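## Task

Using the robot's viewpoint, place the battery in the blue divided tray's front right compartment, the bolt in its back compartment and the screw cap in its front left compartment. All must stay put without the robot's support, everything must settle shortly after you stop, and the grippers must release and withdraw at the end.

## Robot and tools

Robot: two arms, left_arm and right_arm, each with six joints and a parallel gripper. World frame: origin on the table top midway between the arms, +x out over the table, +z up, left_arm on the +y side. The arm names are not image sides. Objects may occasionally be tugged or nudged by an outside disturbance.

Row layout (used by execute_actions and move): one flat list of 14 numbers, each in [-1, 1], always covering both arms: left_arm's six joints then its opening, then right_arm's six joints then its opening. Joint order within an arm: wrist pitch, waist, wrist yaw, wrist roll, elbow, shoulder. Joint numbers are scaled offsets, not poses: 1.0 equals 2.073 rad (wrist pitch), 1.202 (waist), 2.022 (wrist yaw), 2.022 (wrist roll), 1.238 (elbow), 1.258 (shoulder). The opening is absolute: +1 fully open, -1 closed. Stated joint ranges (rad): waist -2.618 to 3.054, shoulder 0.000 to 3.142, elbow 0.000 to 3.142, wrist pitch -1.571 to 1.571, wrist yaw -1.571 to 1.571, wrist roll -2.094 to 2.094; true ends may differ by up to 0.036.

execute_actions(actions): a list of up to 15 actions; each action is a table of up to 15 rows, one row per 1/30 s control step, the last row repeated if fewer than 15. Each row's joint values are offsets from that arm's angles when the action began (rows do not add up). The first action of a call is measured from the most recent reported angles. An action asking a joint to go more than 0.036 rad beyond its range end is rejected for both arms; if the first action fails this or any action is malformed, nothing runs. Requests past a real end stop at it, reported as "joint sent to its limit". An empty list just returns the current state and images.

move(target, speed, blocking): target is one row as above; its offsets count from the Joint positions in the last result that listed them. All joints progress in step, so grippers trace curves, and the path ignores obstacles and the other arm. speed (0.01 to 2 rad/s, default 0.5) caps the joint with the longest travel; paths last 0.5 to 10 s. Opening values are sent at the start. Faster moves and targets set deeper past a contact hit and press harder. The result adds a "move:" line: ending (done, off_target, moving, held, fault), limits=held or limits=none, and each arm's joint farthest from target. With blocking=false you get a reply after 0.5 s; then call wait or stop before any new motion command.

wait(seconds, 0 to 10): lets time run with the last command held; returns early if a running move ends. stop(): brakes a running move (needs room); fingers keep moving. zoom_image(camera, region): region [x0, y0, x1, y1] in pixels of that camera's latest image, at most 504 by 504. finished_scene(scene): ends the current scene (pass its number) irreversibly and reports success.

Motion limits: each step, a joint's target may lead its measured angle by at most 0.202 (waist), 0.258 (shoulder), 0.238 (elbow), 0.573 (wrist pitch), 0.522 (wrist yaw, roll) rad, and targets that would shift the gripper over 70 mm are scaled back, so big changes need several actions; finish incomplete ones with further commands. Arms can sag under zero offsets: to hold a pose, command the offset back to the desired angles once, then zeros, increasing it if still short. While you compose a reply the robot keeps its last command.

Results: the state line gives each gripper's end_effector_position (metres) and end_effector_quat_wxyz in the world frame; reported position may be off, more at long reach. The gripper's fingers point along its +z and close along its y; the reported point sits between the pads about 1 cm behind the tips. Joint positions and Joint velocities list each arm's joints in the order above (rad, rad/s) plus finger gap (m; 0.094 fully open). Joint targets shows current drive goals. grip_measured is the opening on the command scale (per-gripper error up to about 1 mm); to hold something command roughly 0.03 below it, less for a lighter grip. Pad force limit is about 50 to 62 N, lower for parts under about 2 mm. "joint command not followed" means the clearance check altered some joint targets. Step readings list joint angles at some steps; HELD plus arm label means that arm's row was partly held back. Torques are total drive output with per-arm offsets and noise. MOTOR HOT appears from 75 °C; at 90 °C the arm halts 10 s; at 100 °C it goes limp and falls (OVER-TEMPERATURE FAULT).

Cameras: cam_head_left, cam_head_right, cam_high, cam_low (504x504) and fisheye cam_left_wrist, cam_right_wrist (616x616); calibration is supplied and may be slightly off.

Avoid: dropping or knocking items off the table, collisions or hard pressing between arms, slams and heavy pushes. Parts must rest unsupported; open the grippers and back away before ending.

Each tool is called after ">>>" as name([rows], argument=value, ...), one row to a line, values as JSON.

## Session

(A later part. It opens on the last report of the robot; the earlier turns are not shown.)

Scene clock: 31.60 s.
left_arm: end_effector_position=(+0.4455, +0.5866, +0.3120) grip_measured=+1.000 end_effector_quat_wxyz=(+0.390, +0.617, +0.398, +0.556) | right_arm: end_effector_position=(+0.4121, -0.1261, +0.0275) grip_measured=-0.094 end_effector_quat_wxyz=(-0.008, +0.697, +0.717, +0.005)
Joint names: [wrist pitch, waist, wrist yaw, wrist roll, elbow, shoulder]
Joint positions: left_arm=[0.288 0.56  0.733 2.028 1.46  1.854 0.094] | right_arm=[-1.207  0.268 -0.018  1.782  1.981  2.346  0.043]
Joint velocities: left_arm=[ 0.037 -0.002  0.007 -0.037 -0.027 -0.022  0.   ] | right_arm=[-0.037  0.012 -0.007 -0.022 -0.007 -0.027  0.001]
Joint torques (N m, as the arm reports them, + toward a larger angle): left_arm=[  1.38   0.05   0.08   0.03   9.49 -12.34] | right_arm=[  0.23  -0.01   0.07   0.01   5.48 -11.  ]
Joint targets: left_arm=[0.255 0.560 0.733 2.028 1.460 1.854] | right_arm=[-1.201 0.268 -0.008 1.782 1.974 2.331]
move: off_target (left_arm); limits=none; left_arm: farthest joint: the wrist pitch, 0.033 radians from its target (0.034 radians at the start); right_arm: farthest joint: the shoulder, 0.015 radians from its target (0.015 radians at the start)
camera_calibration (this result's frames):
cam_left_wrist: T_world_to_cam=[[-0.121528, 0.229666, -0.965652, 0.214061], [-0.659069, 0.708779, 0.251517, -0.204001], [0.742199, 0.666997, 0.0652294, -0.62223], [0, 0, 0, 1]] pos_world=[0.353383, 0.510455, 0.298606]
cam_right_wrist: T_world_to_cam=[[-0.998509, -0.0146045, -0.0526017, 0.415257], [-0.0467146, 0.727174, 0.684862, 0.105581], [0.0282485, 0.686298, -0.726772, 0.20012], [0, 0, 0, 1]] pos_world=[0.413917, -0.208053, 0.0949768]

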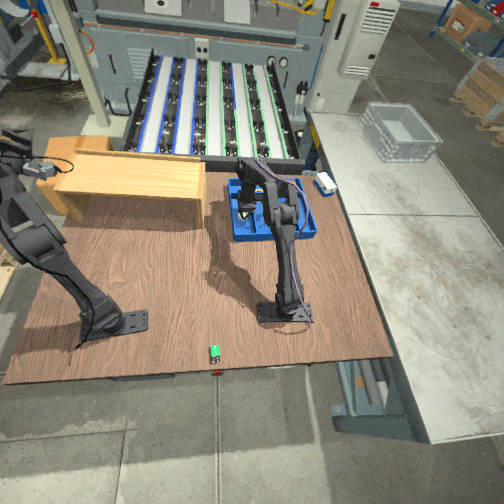

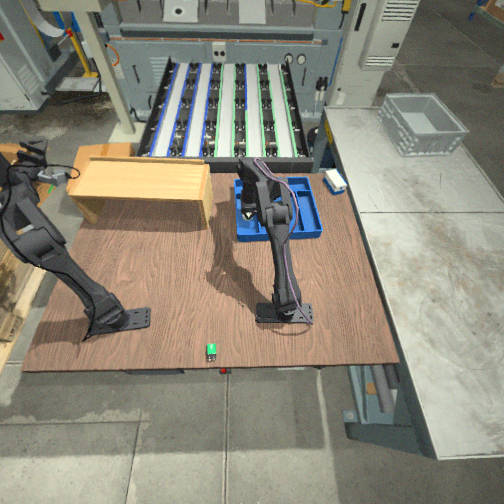

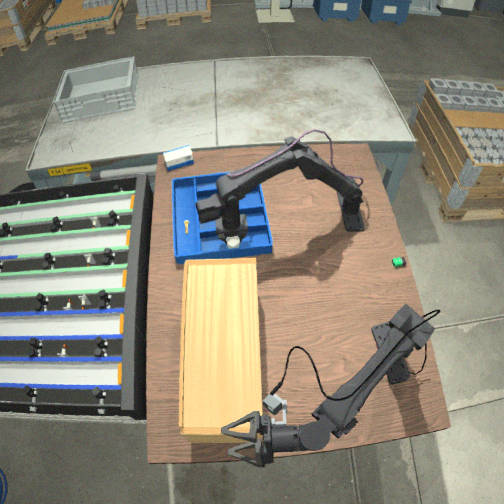

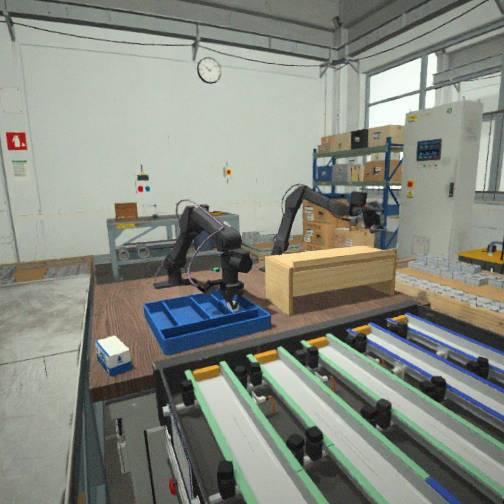

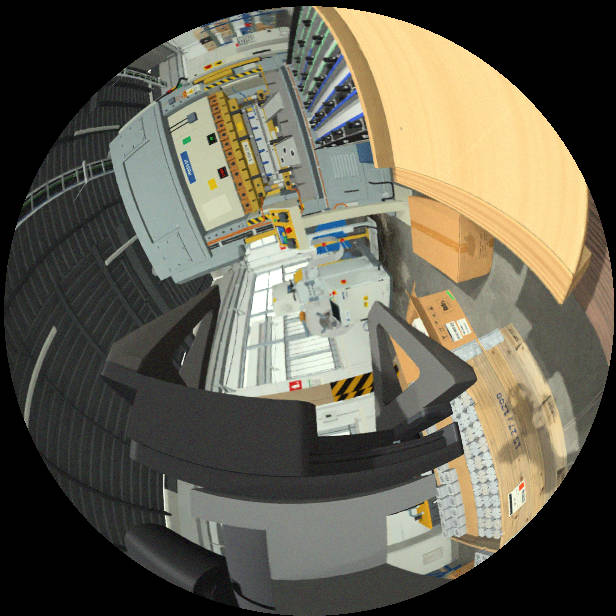

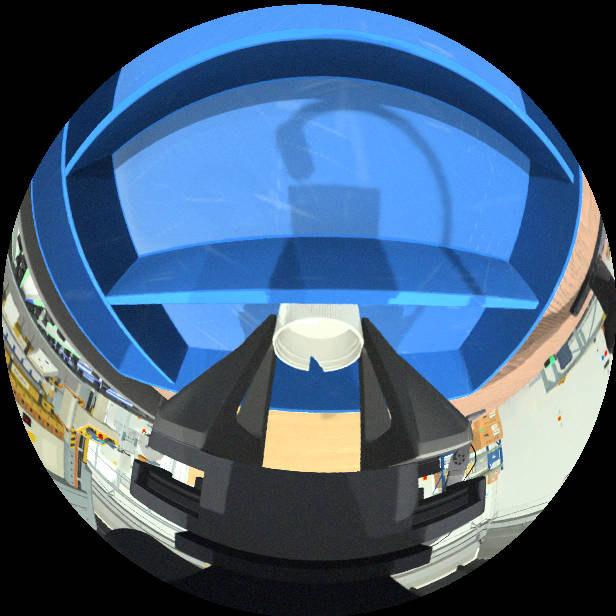

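>>> execute_actions([
  [[-0.016,0,0,0,0,0,1,0.003,0,0,0,-0.005,-0.01,-0.09],[-0.016,0,0,0,0,0,1,0.003,0,0,0,-0.005,-0.01,-0.05],[-0.016,0,0,0,0,0,1,0.003,0,0,0,-0.005,-0.01,0.0],[-0.016,0,0,0,0,0,1,0.003,0,0,0,-0.005,-0.01,0.1],[-0.016,0,0,0,0,0,1,0.003,0,0,0,-0.005,-0.01,0.2]],
])

>>> move(target=[-0.016,0,0,0,0,0,1,-0.15,0,0,0,0.28,-0.01,0.2], speed=0.6)

Scene clock: 32.30 s.
left_arm: end_effector_position=(+0.4454, +0.5866, +0.3119) grip_measured=+1.000 end_effector_quat_wxyz=(+0.390, +0.617, +0.398, +0.555) | right_arm: end_effector_position=(+0.4122, -0.1260, +0.0275) grip_measured=+0.197 end_effector_quat_wxyz=(-0.008, +0.697, +0.717, +0.005)
Joint names: [wrist pitch, waist, wrist yaw, wrist roll, elbow, shoulder]
Joint positions: left_arm=[0.287 0.56  0.733 2.028 1.46  1.854 0.094] | right_arm=[-1.206  0.268 -0.018  1.782  1.981  2.346  0.056]
Joint velocities: left_arm=[-0.081 -0.027  0.066  0.037 -0.022  0.002  0.   ] | right_arm=[-0.007 -0.017 -0.11   0.007 -0.002 -0.007 -0.   ]
Joint torques (N m, as the arm reports them, + toward a larger angle): left_arm=[  1.38  -0.02   0.06   0.03   9.54 -12.32] | right_arm=[  0.21  -0.04  -0.02   0.01   5.54 -10.87]
Joint targets: left_arm=[0.254 0.560 0.733 2.028 1.460 1.854] | right_arm=[-1.201 0.268 -0.018 1.782 1.975 2.333]
Step readings (joint positions):
0: left_arm=[0.288 0.560 0.733 2.028 1.460 1.854] | right_arm=[-1.206 0.268 -0.018 1.782 1.981 2.346]
1: left_arm=[0.288 0.560 0.733 2.028 1.460 1.854] | right_arm=[-1.206 0.268 -0.018 1.782 1.981 2.346]
2: left_arm=[0.288 0.560 0.733 2.028 1.460 1.854] | right_arm=[-1.206 0.268 -0.018 1.782 1.981 2.346]
4: left_arm=[0.287 0.560 0.733 2.028 1.460 1.854] | right_arm=[-1.206 0.268 -0.018 1.782 1.981 2.346]
8: left_arm=[0.287 0.560 0.733 2.028 1.460 1.854] | right_arm=[-1.206 0.268 -0.018 1.782 1.981 2.346]
15: Joint positions above
camera_calibration (this result's frames):
cam_left_wrist: T_world_to_cam=[[-0.122093, 0.229193, -0.965693, 0.214455], [-0.658921, 0.708902, 0.251555, -0.204113], [0.742237, 0.667029, 0.0644685, -0.622002], [0, 0, 0, 1]] pos_world=[0.353362, 0.510438, 0.298543]
cam_right_wrist: T_world_to_cam=[[-0.99847, -0.0145949, -0.0533443, 0.415447], [-0.0472222, 0.72705, 0.684959, 0.105748], [0.0287871, 0.686429, -0.726626, 0.199875], [0, 0, 0, 1]] pos_world=[0.414051, -0.20802, 0.094963]

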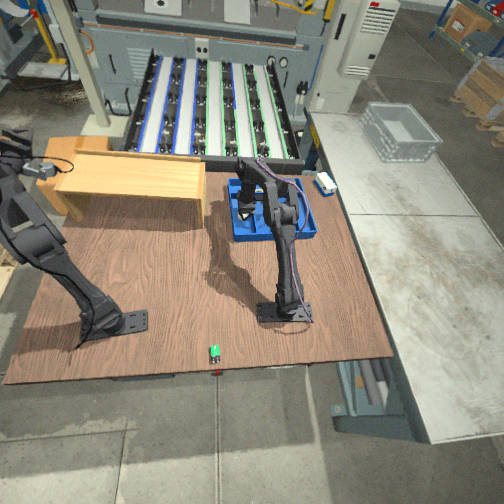

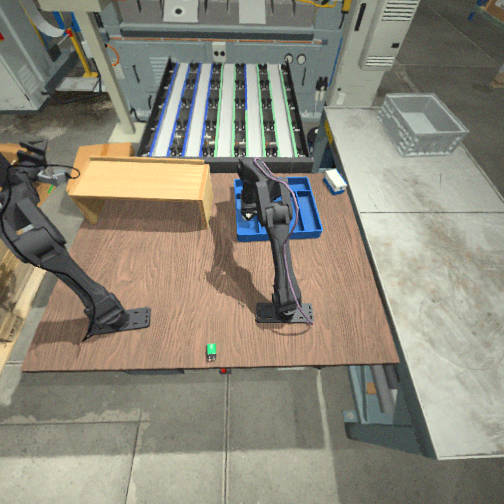

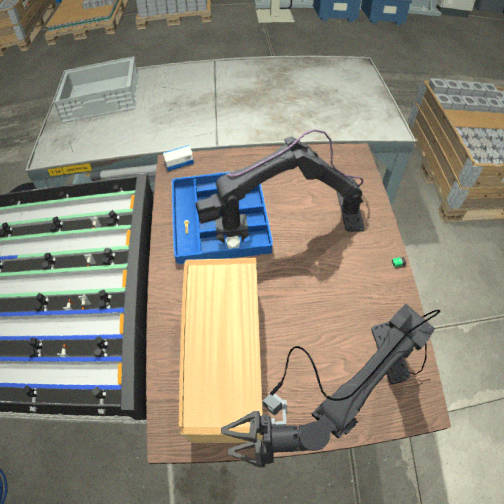

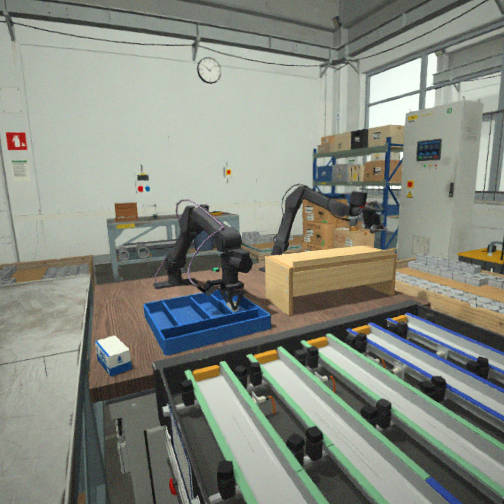

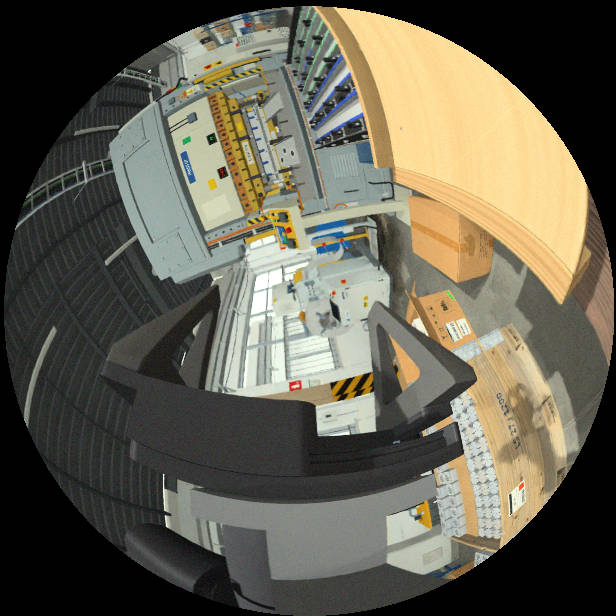

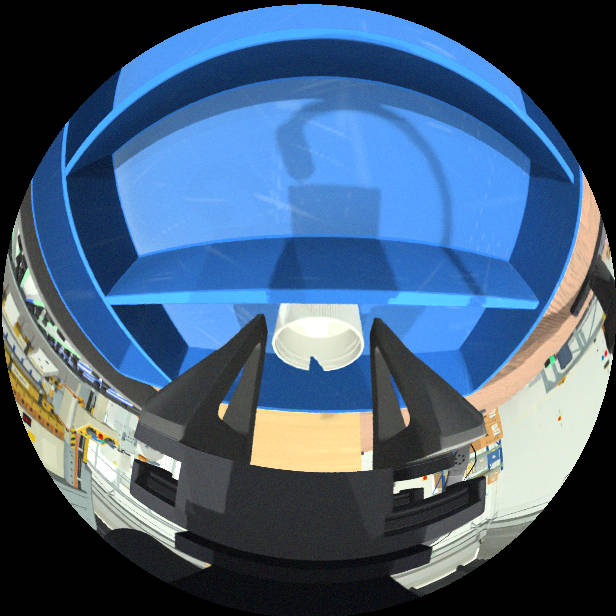

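Scene clock: 33.67 s.
left_arm: end_effector_position=(+0.4454, +0.5866, +0.3117) grip_measured=+1.000 end_effector_quat_wxyz=(+0.390, +0.617, +0.398, +0.555) | right_arm: end_effector_position=(+0.4160, -0.1251, +0.1036) grip_measured=+0.197 end_effector_quat_wxyz=(-0.003, +0.697, +0.717, +0.012)
Joint names: [wrist pitch, waist, wrist yaw, wrist roll, elbow, shoulder]
Joint positions: left_arm=[0.286 0.56  0.733 2.028 1.46  1.854 0.094] | right_arm=[-1.5    0.268 -0.018  1.782  2.302  2.356  0.056]
Joint velocities: left_arm=[0.007 0.002 0.007 0.007 0.007 0.007 0.   ] | right_arm=[ 0.022  0.007  0.007 -0.022 -0.017 -0.012 -0.001]
Joint torques (N m, as the arm reports them, + toward a larger angle): left_arm=[  1.39   0.22   0.1    0.01   9.53 -12.19] | right_arm=[  0.04  -0.04  -0.02   0.     8.33 -11.73]
Joint targets: left_arm=[0.254 0.560 0.733 2.028 1.460 1.854] | right_arm=[-1.517 0.268 -0.018 1.782 2.328 2.333]
move: off_target (left_arm, right_arm); limits=none; left_arm: farthest joint: the wrist pitch, 0.032 radians from its target (0.033 radians at the start); right_arm: farthest joint: the elbow, 0.025 radians from its target (0.347 radians at the start)
camera_calibration (this result's frames):
cam_left_wrist: T_world_to_cam=[[-0.122658, 0.22872, -0.965734, 0.214849], [-0.658774, 0.709025, 0.251594, -0.204225], [0.742275, 0.667061, 0.0637076, -0.621773], [0, 0, 0, 1]] pos_world=[0.353342, 0.510421, 0.298481]
cam_right_wrist: T_world_to_cam=[[-0.997441, -0.0143432, -0.0700444, 0.424606], [-0.0586612, 0.724252, 0.687036, 0.0573127], [0.0408754, 0.689387, -0.723239, 0.249435], [0, 0, 0, 1]] pos_world=[0.416685, -0.207376, 0.170767]

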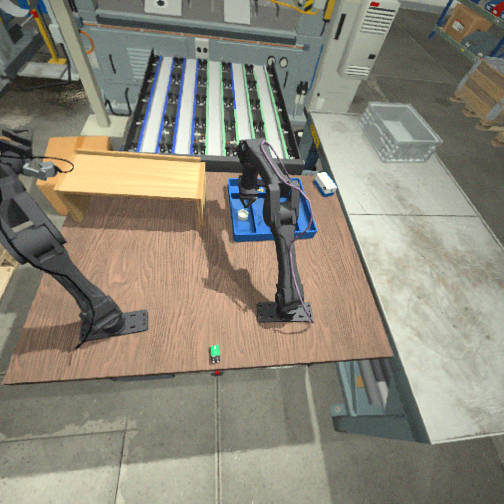

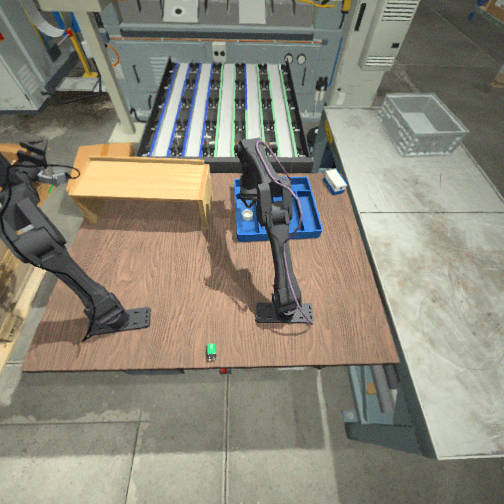

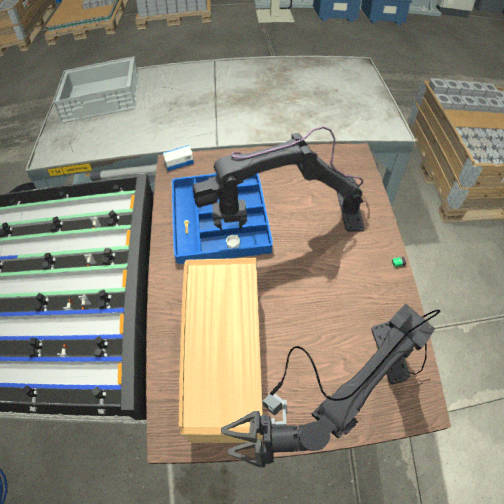

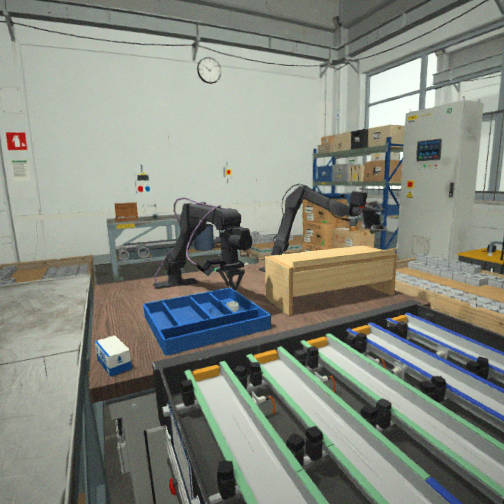

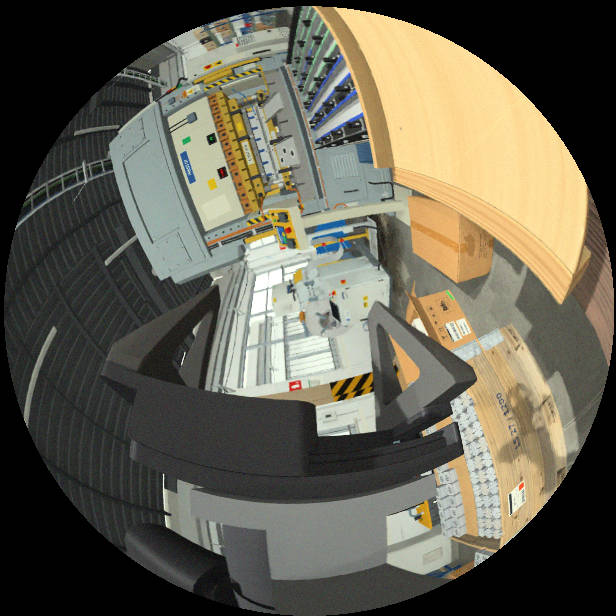

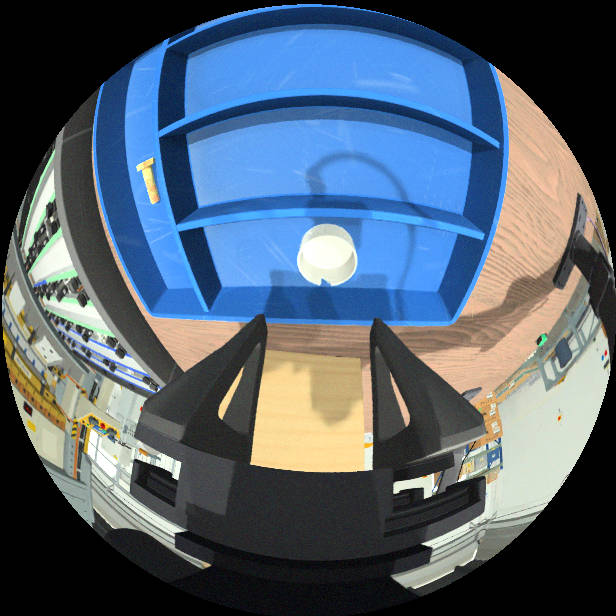

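>>> move(target=[-0.016,0,0,0,0,0,1,0.128,0.516,0.006,0.108,-0.846,-0.621,0.2], speed=1.2)

>>> move(target=[-0.016,0,0,0,0,0,1,0,0.99,0,0,0,-0.008,0.2], speed=1.2)

Scene clock: 35.90 s.
left_arm: end_effector_position=(+0.4454, +0.5865, +0.3116) grip_measured=+1.000 end_effector_quat_wxyz=(+0.390, +0.617, +0.399, +0.555) | right_arm: end_effector_position=(+0.1507, -0.0260, +0.1100) grip_measured=+0.197 end_effector_quat_wxyz=(-0.010, +0.540, +0.842, -0.001)
Joint names: [wrist pitch, waist, wrist yaw, wrist roll, elbow, shoulder]
Joint positions: left_arm=[0.285 0.56  0.733 2.028 1.46  1.854 0.094] | right_arm=[-1.239  0.882 -0.019  1.994  1.264  1.6    0.056]
Joint velocities: left_arm=[ 0.007 -0.012 -0.066  0.037  0.012 -0.012  0.   ] | right_arm=[ 0.051 -0.002  0.022  0.051  0.002  0.002  0.   ]
Joint torques (N m, as the arm reports them, + toward a larger angle): left_arm=[  1.41   0.01   0.13   0.02   9.81 -12.33] | right_arm=[ 0.24  0.48  0.1   0.06  5.26 -6.36]
Joint targets: left_arm=[0.253 0.560 0.733 2.028 1.460 1.854] | right_arm=[-1.234 0.888 -0.006 2.000 1.255 1.575]
move: off_target (left_arm, right_arm); limits=none; left_arm: farthest joint: the wrist pitch, 0.033 radians from its target (0.033 radians at the start); right_arm: farthest joint: the shoulder, 0.026 radians from its target (0.782 radians at the start)
camera_calibration (this result's frames):
cam_left_wrist: T_world_to_cam=[[-0.123223, 0.228248, -0.965774, 0.215243], [-0.658627, 0.709149, 0.251632, -0.204336], [0.742312, 0.667092, 0.0629467, -0.621544], [0, 0, 0, 1]] pos_world=[0.353321, 0.510403, 0.298418]
cam_right_wrist: T_world_to_cam=[[-0.913551, -0.404109, -0.0460417, 0.136398], [-0.323886, 0.65434, 0.683328, 0.00412119], [-0.246012, 0.639168, -0.728658, 0.239126], [0, 0, 0, 1]] pos_world=[0.18477, -0.100418, 0.177705]

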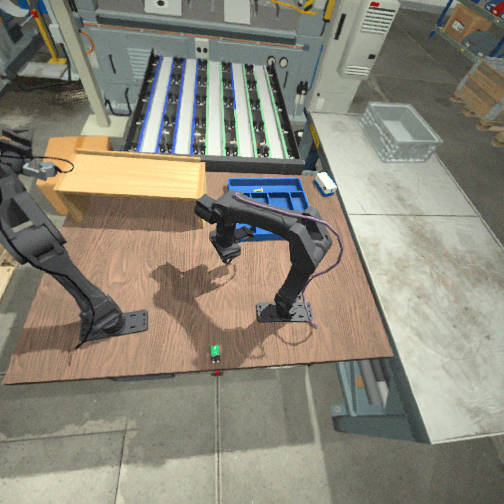

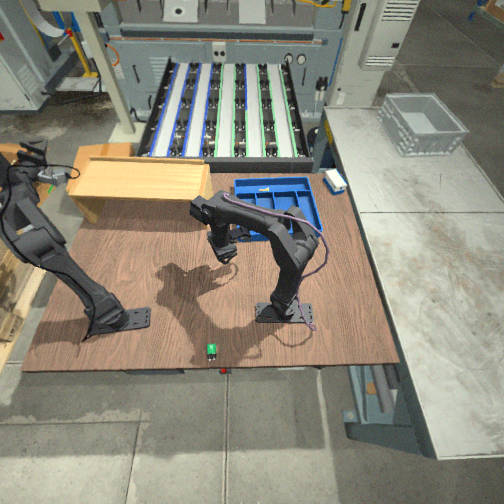

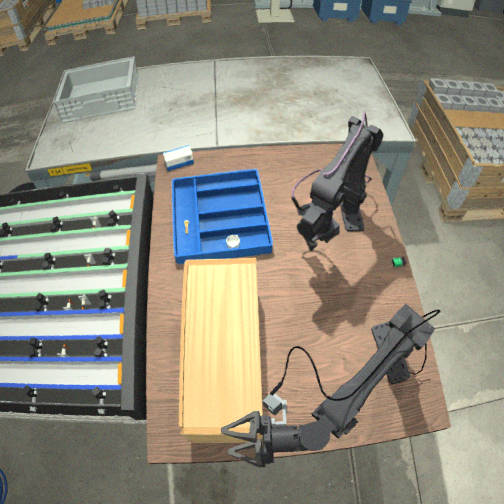

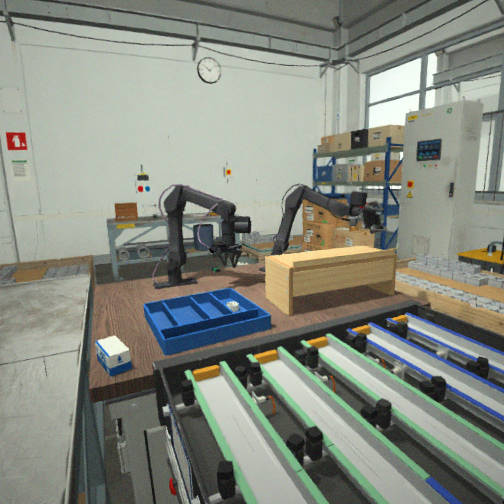

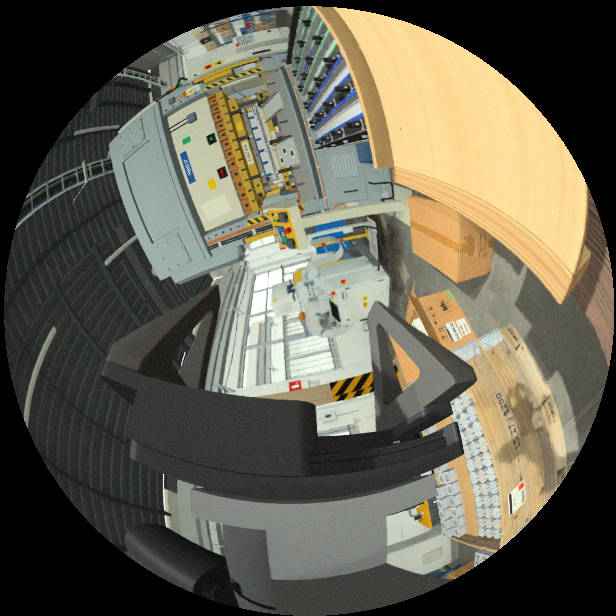

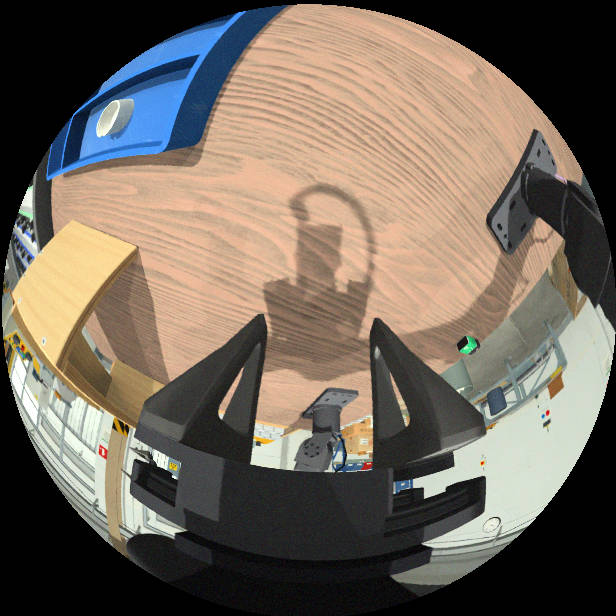

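Scene clock: 37.40 s.
left_arm: end_effector_position=(+0.4454, +0.5865, +0.3115) grip_measured=+1.000 end_effector_quat_wxyz=(+0.390, +0.617, +0.399, +0.555) | right_arm: end_effector_position=(-0.1597, +0.0077, +0.1100) grip_measured=+0.197 end_effector_quat_wxyz=(-0.011, -0.024, +1.000, -0.005)
Joint names: [wrist pitch, waist, wrist yaw, wrist roll, elbow, shoulder]
Joint positions: left_arm=[0.285 0.56  0.733 2.028 1.46  1.854 0.094] | right_arm=[-1.235  2.069 -0.025  1.994  1.264  1.6    0.056]
Joint velocities: left_arm=[ 0.037 -0.002 -0.037  0.022 -0.012 -0.007  0.   ] | right_arm=[ 0.051 -0.007  0.051  0.007  0.007 -0.002  0.   ]
Joint torques (N m, as the arm reports them, + toward a larger angle): left_arm=[  1.44  -0.01   0.07   0.03   9.47 -12.35] | right_arm=[ 0.11  0.53  0.02  0.01  6.13 -5.37]
Joint targets: left_arm=[0.252 0.560 0.733 2.028 1.460 1.854] | right_arm=[-1.239 2.072 -0.019 1.994 1.264 1.590]
move: off_target (left_arm); limits=none; left_arm: farthest joint: the wrist pitch, 0.033 radians from its target (0.034 radians at the start); right_arm: farthest joint: the shoulder, 0.010 radians from its target (0.010 radians at the start)
camera_calibration (this result's frames):
cam_left_wrist: T_world_to_cam=[[-0.123505, 0.228011, -0.965794, 0.21544], [-0.658553, 0.70921, 0.251651, -0.204392], [0.74233, 0.667107, 0.0625662, -0.62143], [0, 0, 0, 1]] pos_world=[0.353311, 0.510395, 0.298387]
cam_right_wrist: T_world_to_cam=[[0.0324185, -0.998364, -0.0470916, 0.0222576], [-0.722735, -0.0559609, 0.688856, -0.177336], [-0.690365, 0.011703, -0.723367, 0.0745034], [0, 0, 0, 1]] pos_world=[-0.0774539, 0.0114254, 0.1771]

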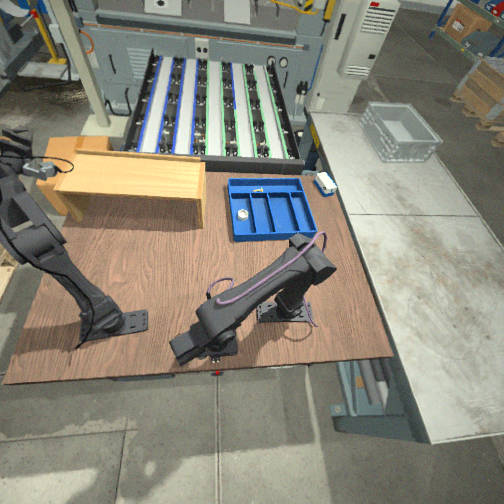

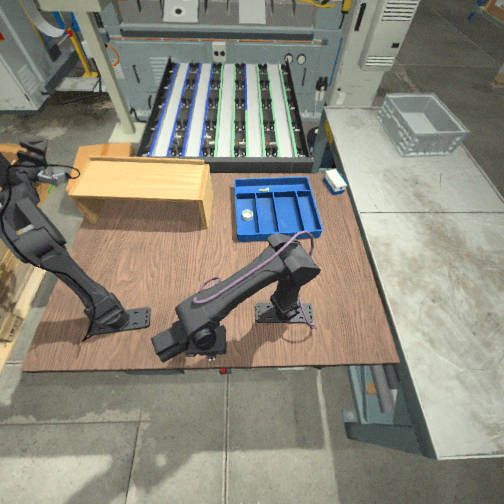

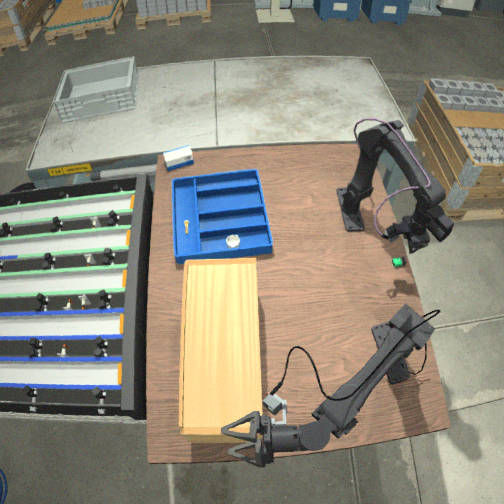

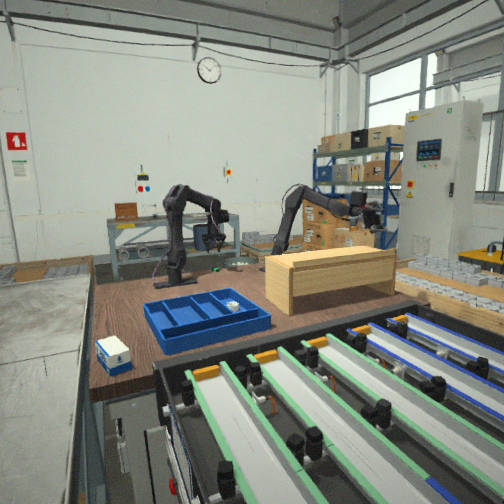

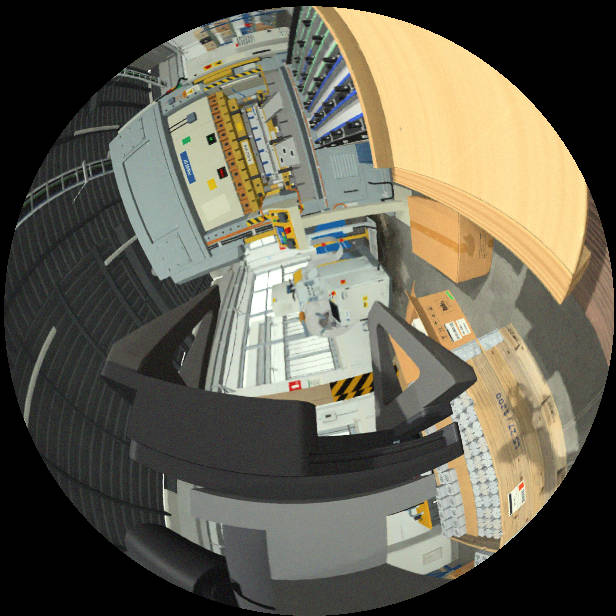

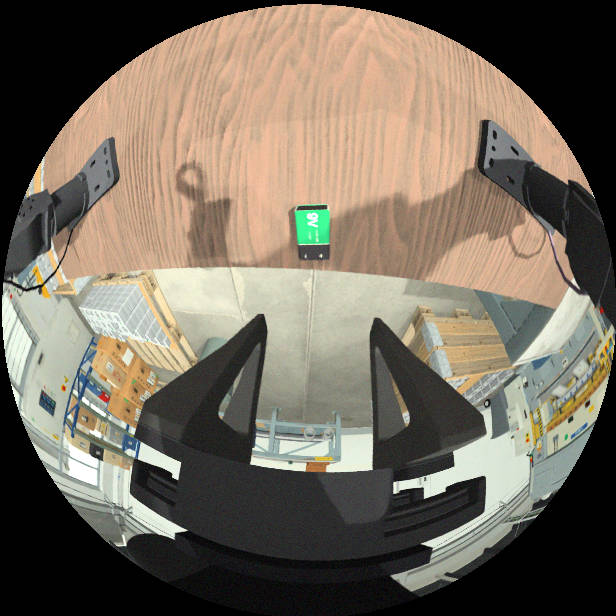

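>>> execute_actions(actions=[])

Scene clock: 37.97 s.
left_arm: end_effector_position=(+0.4454, +0.5865, +0.3114) grip_measured=+1.000 end_effector_quat_wxyz=(+0.390, +0.617, +0.399, +0.555) | right_arm: end_effector_position=(-0.1597, +0.0077, +0.1100) grip_measured=+0.197 end_effector_quat_wxyz=(-0.011, -0.024, +1.000, -0.005)
Joint names: [wrist pitch, waist, wrist yaw, wrist roll, elbow, shoulder]
Joint positions: left_arm=[0.285 0.56  0.733 2.028 1.46  1.854 0.094] | right_arm=[-1.235  2.069 -0.025  1.994  1.264  1.6    0.056]
Joint velocities: left_arm=[-0.081 -0.012 -0.022  0.081 -0.007 -0.007  0.   ] | right_arm=[-0.007  0.007 -0.066  0.037 -0.002  0.007  0.   ]
Joint torques (N m, as the arm reports them, + toward a larger angle): left_arm=[  1.37  -0.07   0.09  -0.02   9.53 -12.37] | right_arm=[ 0.11  0.22  0.05  0.    6.11 -5.36]
Joint targets: left_arm=[0.252 0.560 0.733 2.028 1.460 1.854] | right_arm=[-1.239 2.072 -0.019 1.994 1.264 1.590]
camera_calibration (this result's frames):
cam_left_wrist: T_world_to_cam=[[-0.123788, 0.227775, -0.965813, 0.215637], [-0.65848, 0.709272, 0.25167, -0.204448], [0.742348, 0.667122, 0.0621857, -0.621315], [0, 0, 0, 1]] pos_world=[0.3533, 0.510386, 0.298355]
cam_right_wrist: T_world_to_cam=[[0.0324185, -0.998364, -0.0470916, 0.0222576], [-0.722735, -0.0559609, 0.688856, -0.177336], [-0.690365, 0.011703, -0.723367, 0.0745034], [0, 0, 0, 1]] pos_world=[-0.0774539, 0.0114254, 0.1771]

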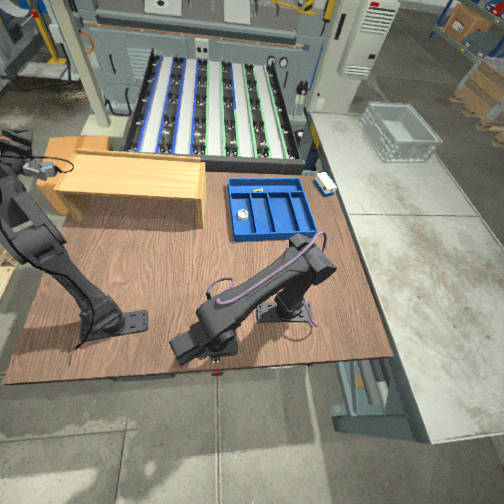

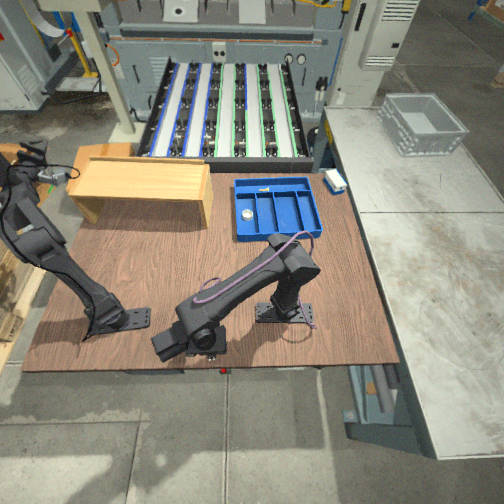

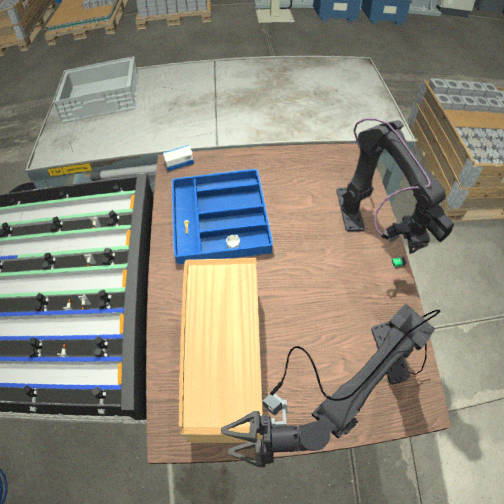

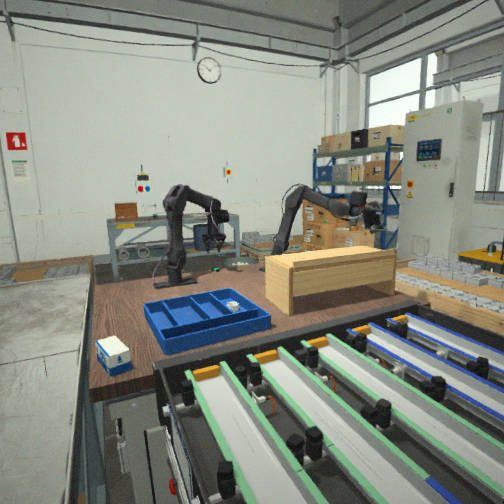

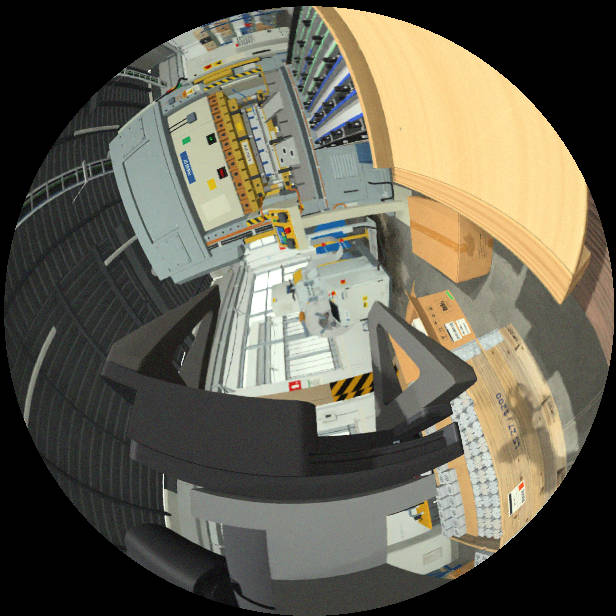

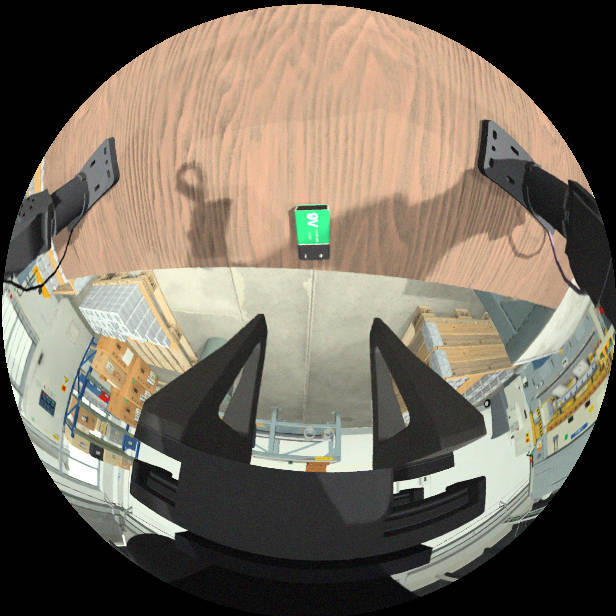

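>>> move(target=[-0.016,0,0,0,0,0,1, 0.1167,-0.0657,0.012,-0.0391,-0.170,0.028,0.197], speed=0.4)

Scene clock: 39.67 s.
left_arm: end_effector_position=(+0.4454, +0.5865, +0.3113) grip_measured=+1.000 end_effector_quat_wxyz=(+0.390, +0.618, +0.399, +0.554) | right_arm: end_effector_position=(-0.1396, +0.0132, +0.0514) grip_measured=+0.197 end_effector_quat_wxyz=(-0.009, -0.025, +1.000, -0.003)
Joint names: [wrist pitch, waist, wrist yaw, wrist roll, elbow, shoulder]
Joint positions: left_arm=[0.284 0.56  0.733 2.028 1.46  1.854 0.094] | right_arm=[-0.998  1.998 -0.02   1.921  1.061  1.633  0.056]
Joint velocities: left_arm=[ 0.037 -0.002  0.037 -0.007  0.007 -0.002  0.   ] | right_arm=[ 0.007  0.002 -0.051  0.007  0.012 -0.002 -0.   ]
Joint torques (N m, as the arm reports them, + toward a larger angle): left_arm=[  1.45   0.23   0.06   0.03   9.58 -12.25] | right_arm=[ 0.25 -0.74  0.17 -0.03  5.26 -4.62]
Joint targets: left_arm=[0.251 0.560 0.733 2.028 1.460 1.854] | right_arm=[-0.993 1.990 -0.001 1.915 1.054 1.635]
move: off_target (left_arm); limits=none; left_arm: farthest joint: the wrist pitch, 0.032 radians from its target (0.033 radians at the start); right_arm: farthest joint: the wrist yaw, 0.019 radians from its target (0.025 radians at the start)
camera_calibration (this result's frames):
cam_left_wrist: T_world_to_cam=[[-0.124353, 0.227302, -0.965852, 0.21603], [-0.658333, 0.709395, 0.251707, -0.20456], [0.742384, 0.667152, 0.0614247, -0.621086], [0, 0, 0, 1]] pos_world=[0.35328, 0.510369, 0.298293]
cam_right_wrist: T_world_to_cam=[[0.0356583, -0.998051, -0.0512056, 0.024955], [-0.725549, -0.0610899, 0.685453, -0.122282], [-0.687246, 0.0127101, -0.726314, 0.0465289], [0, 0, 0, 1]] pos_world=[-0.0576345, 0.0168448, 0.118891]

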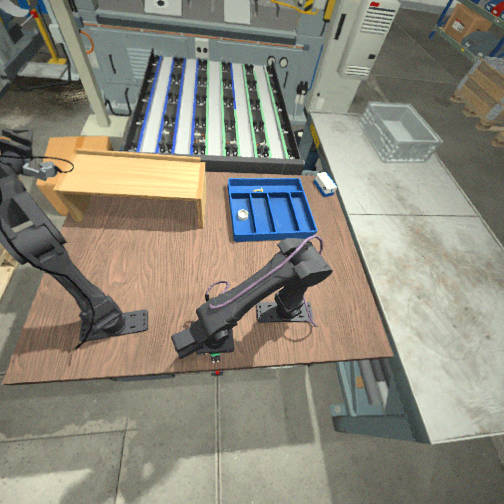

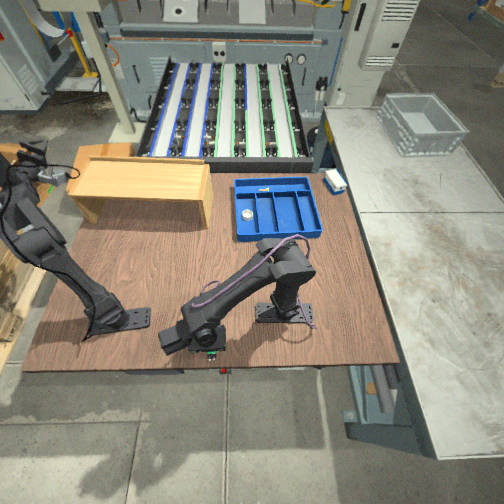

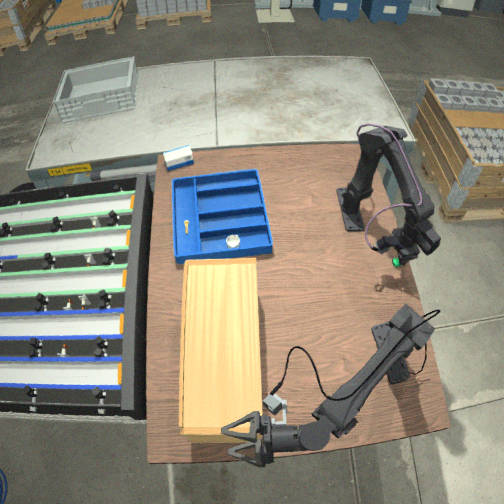

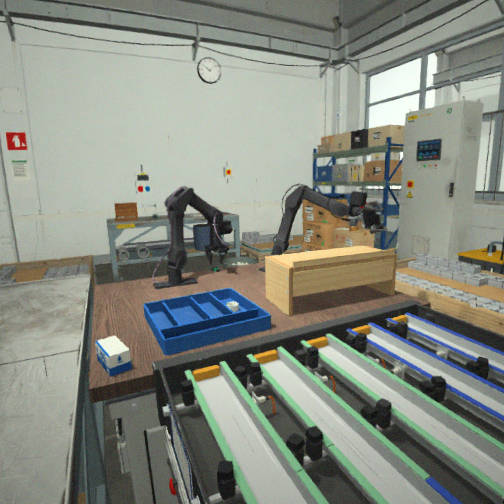

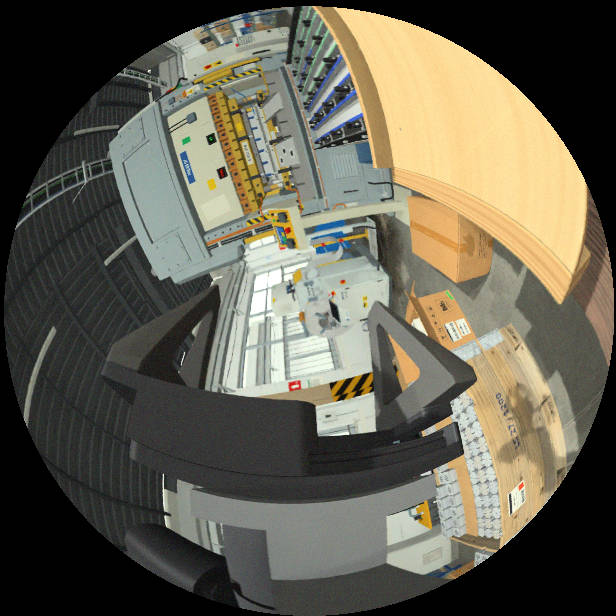

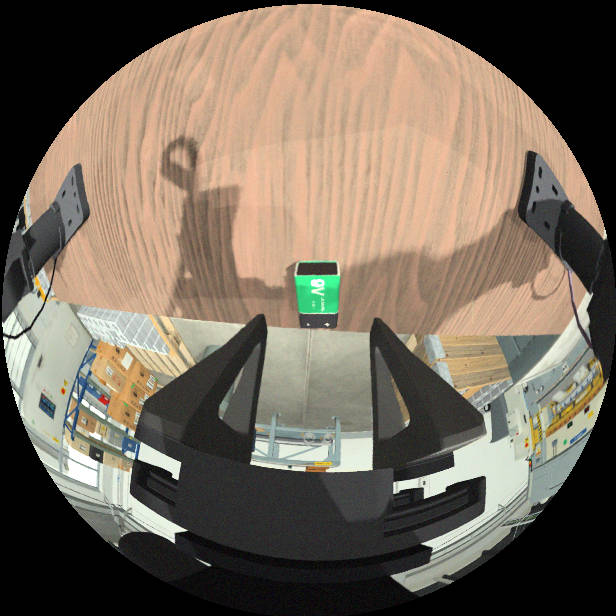

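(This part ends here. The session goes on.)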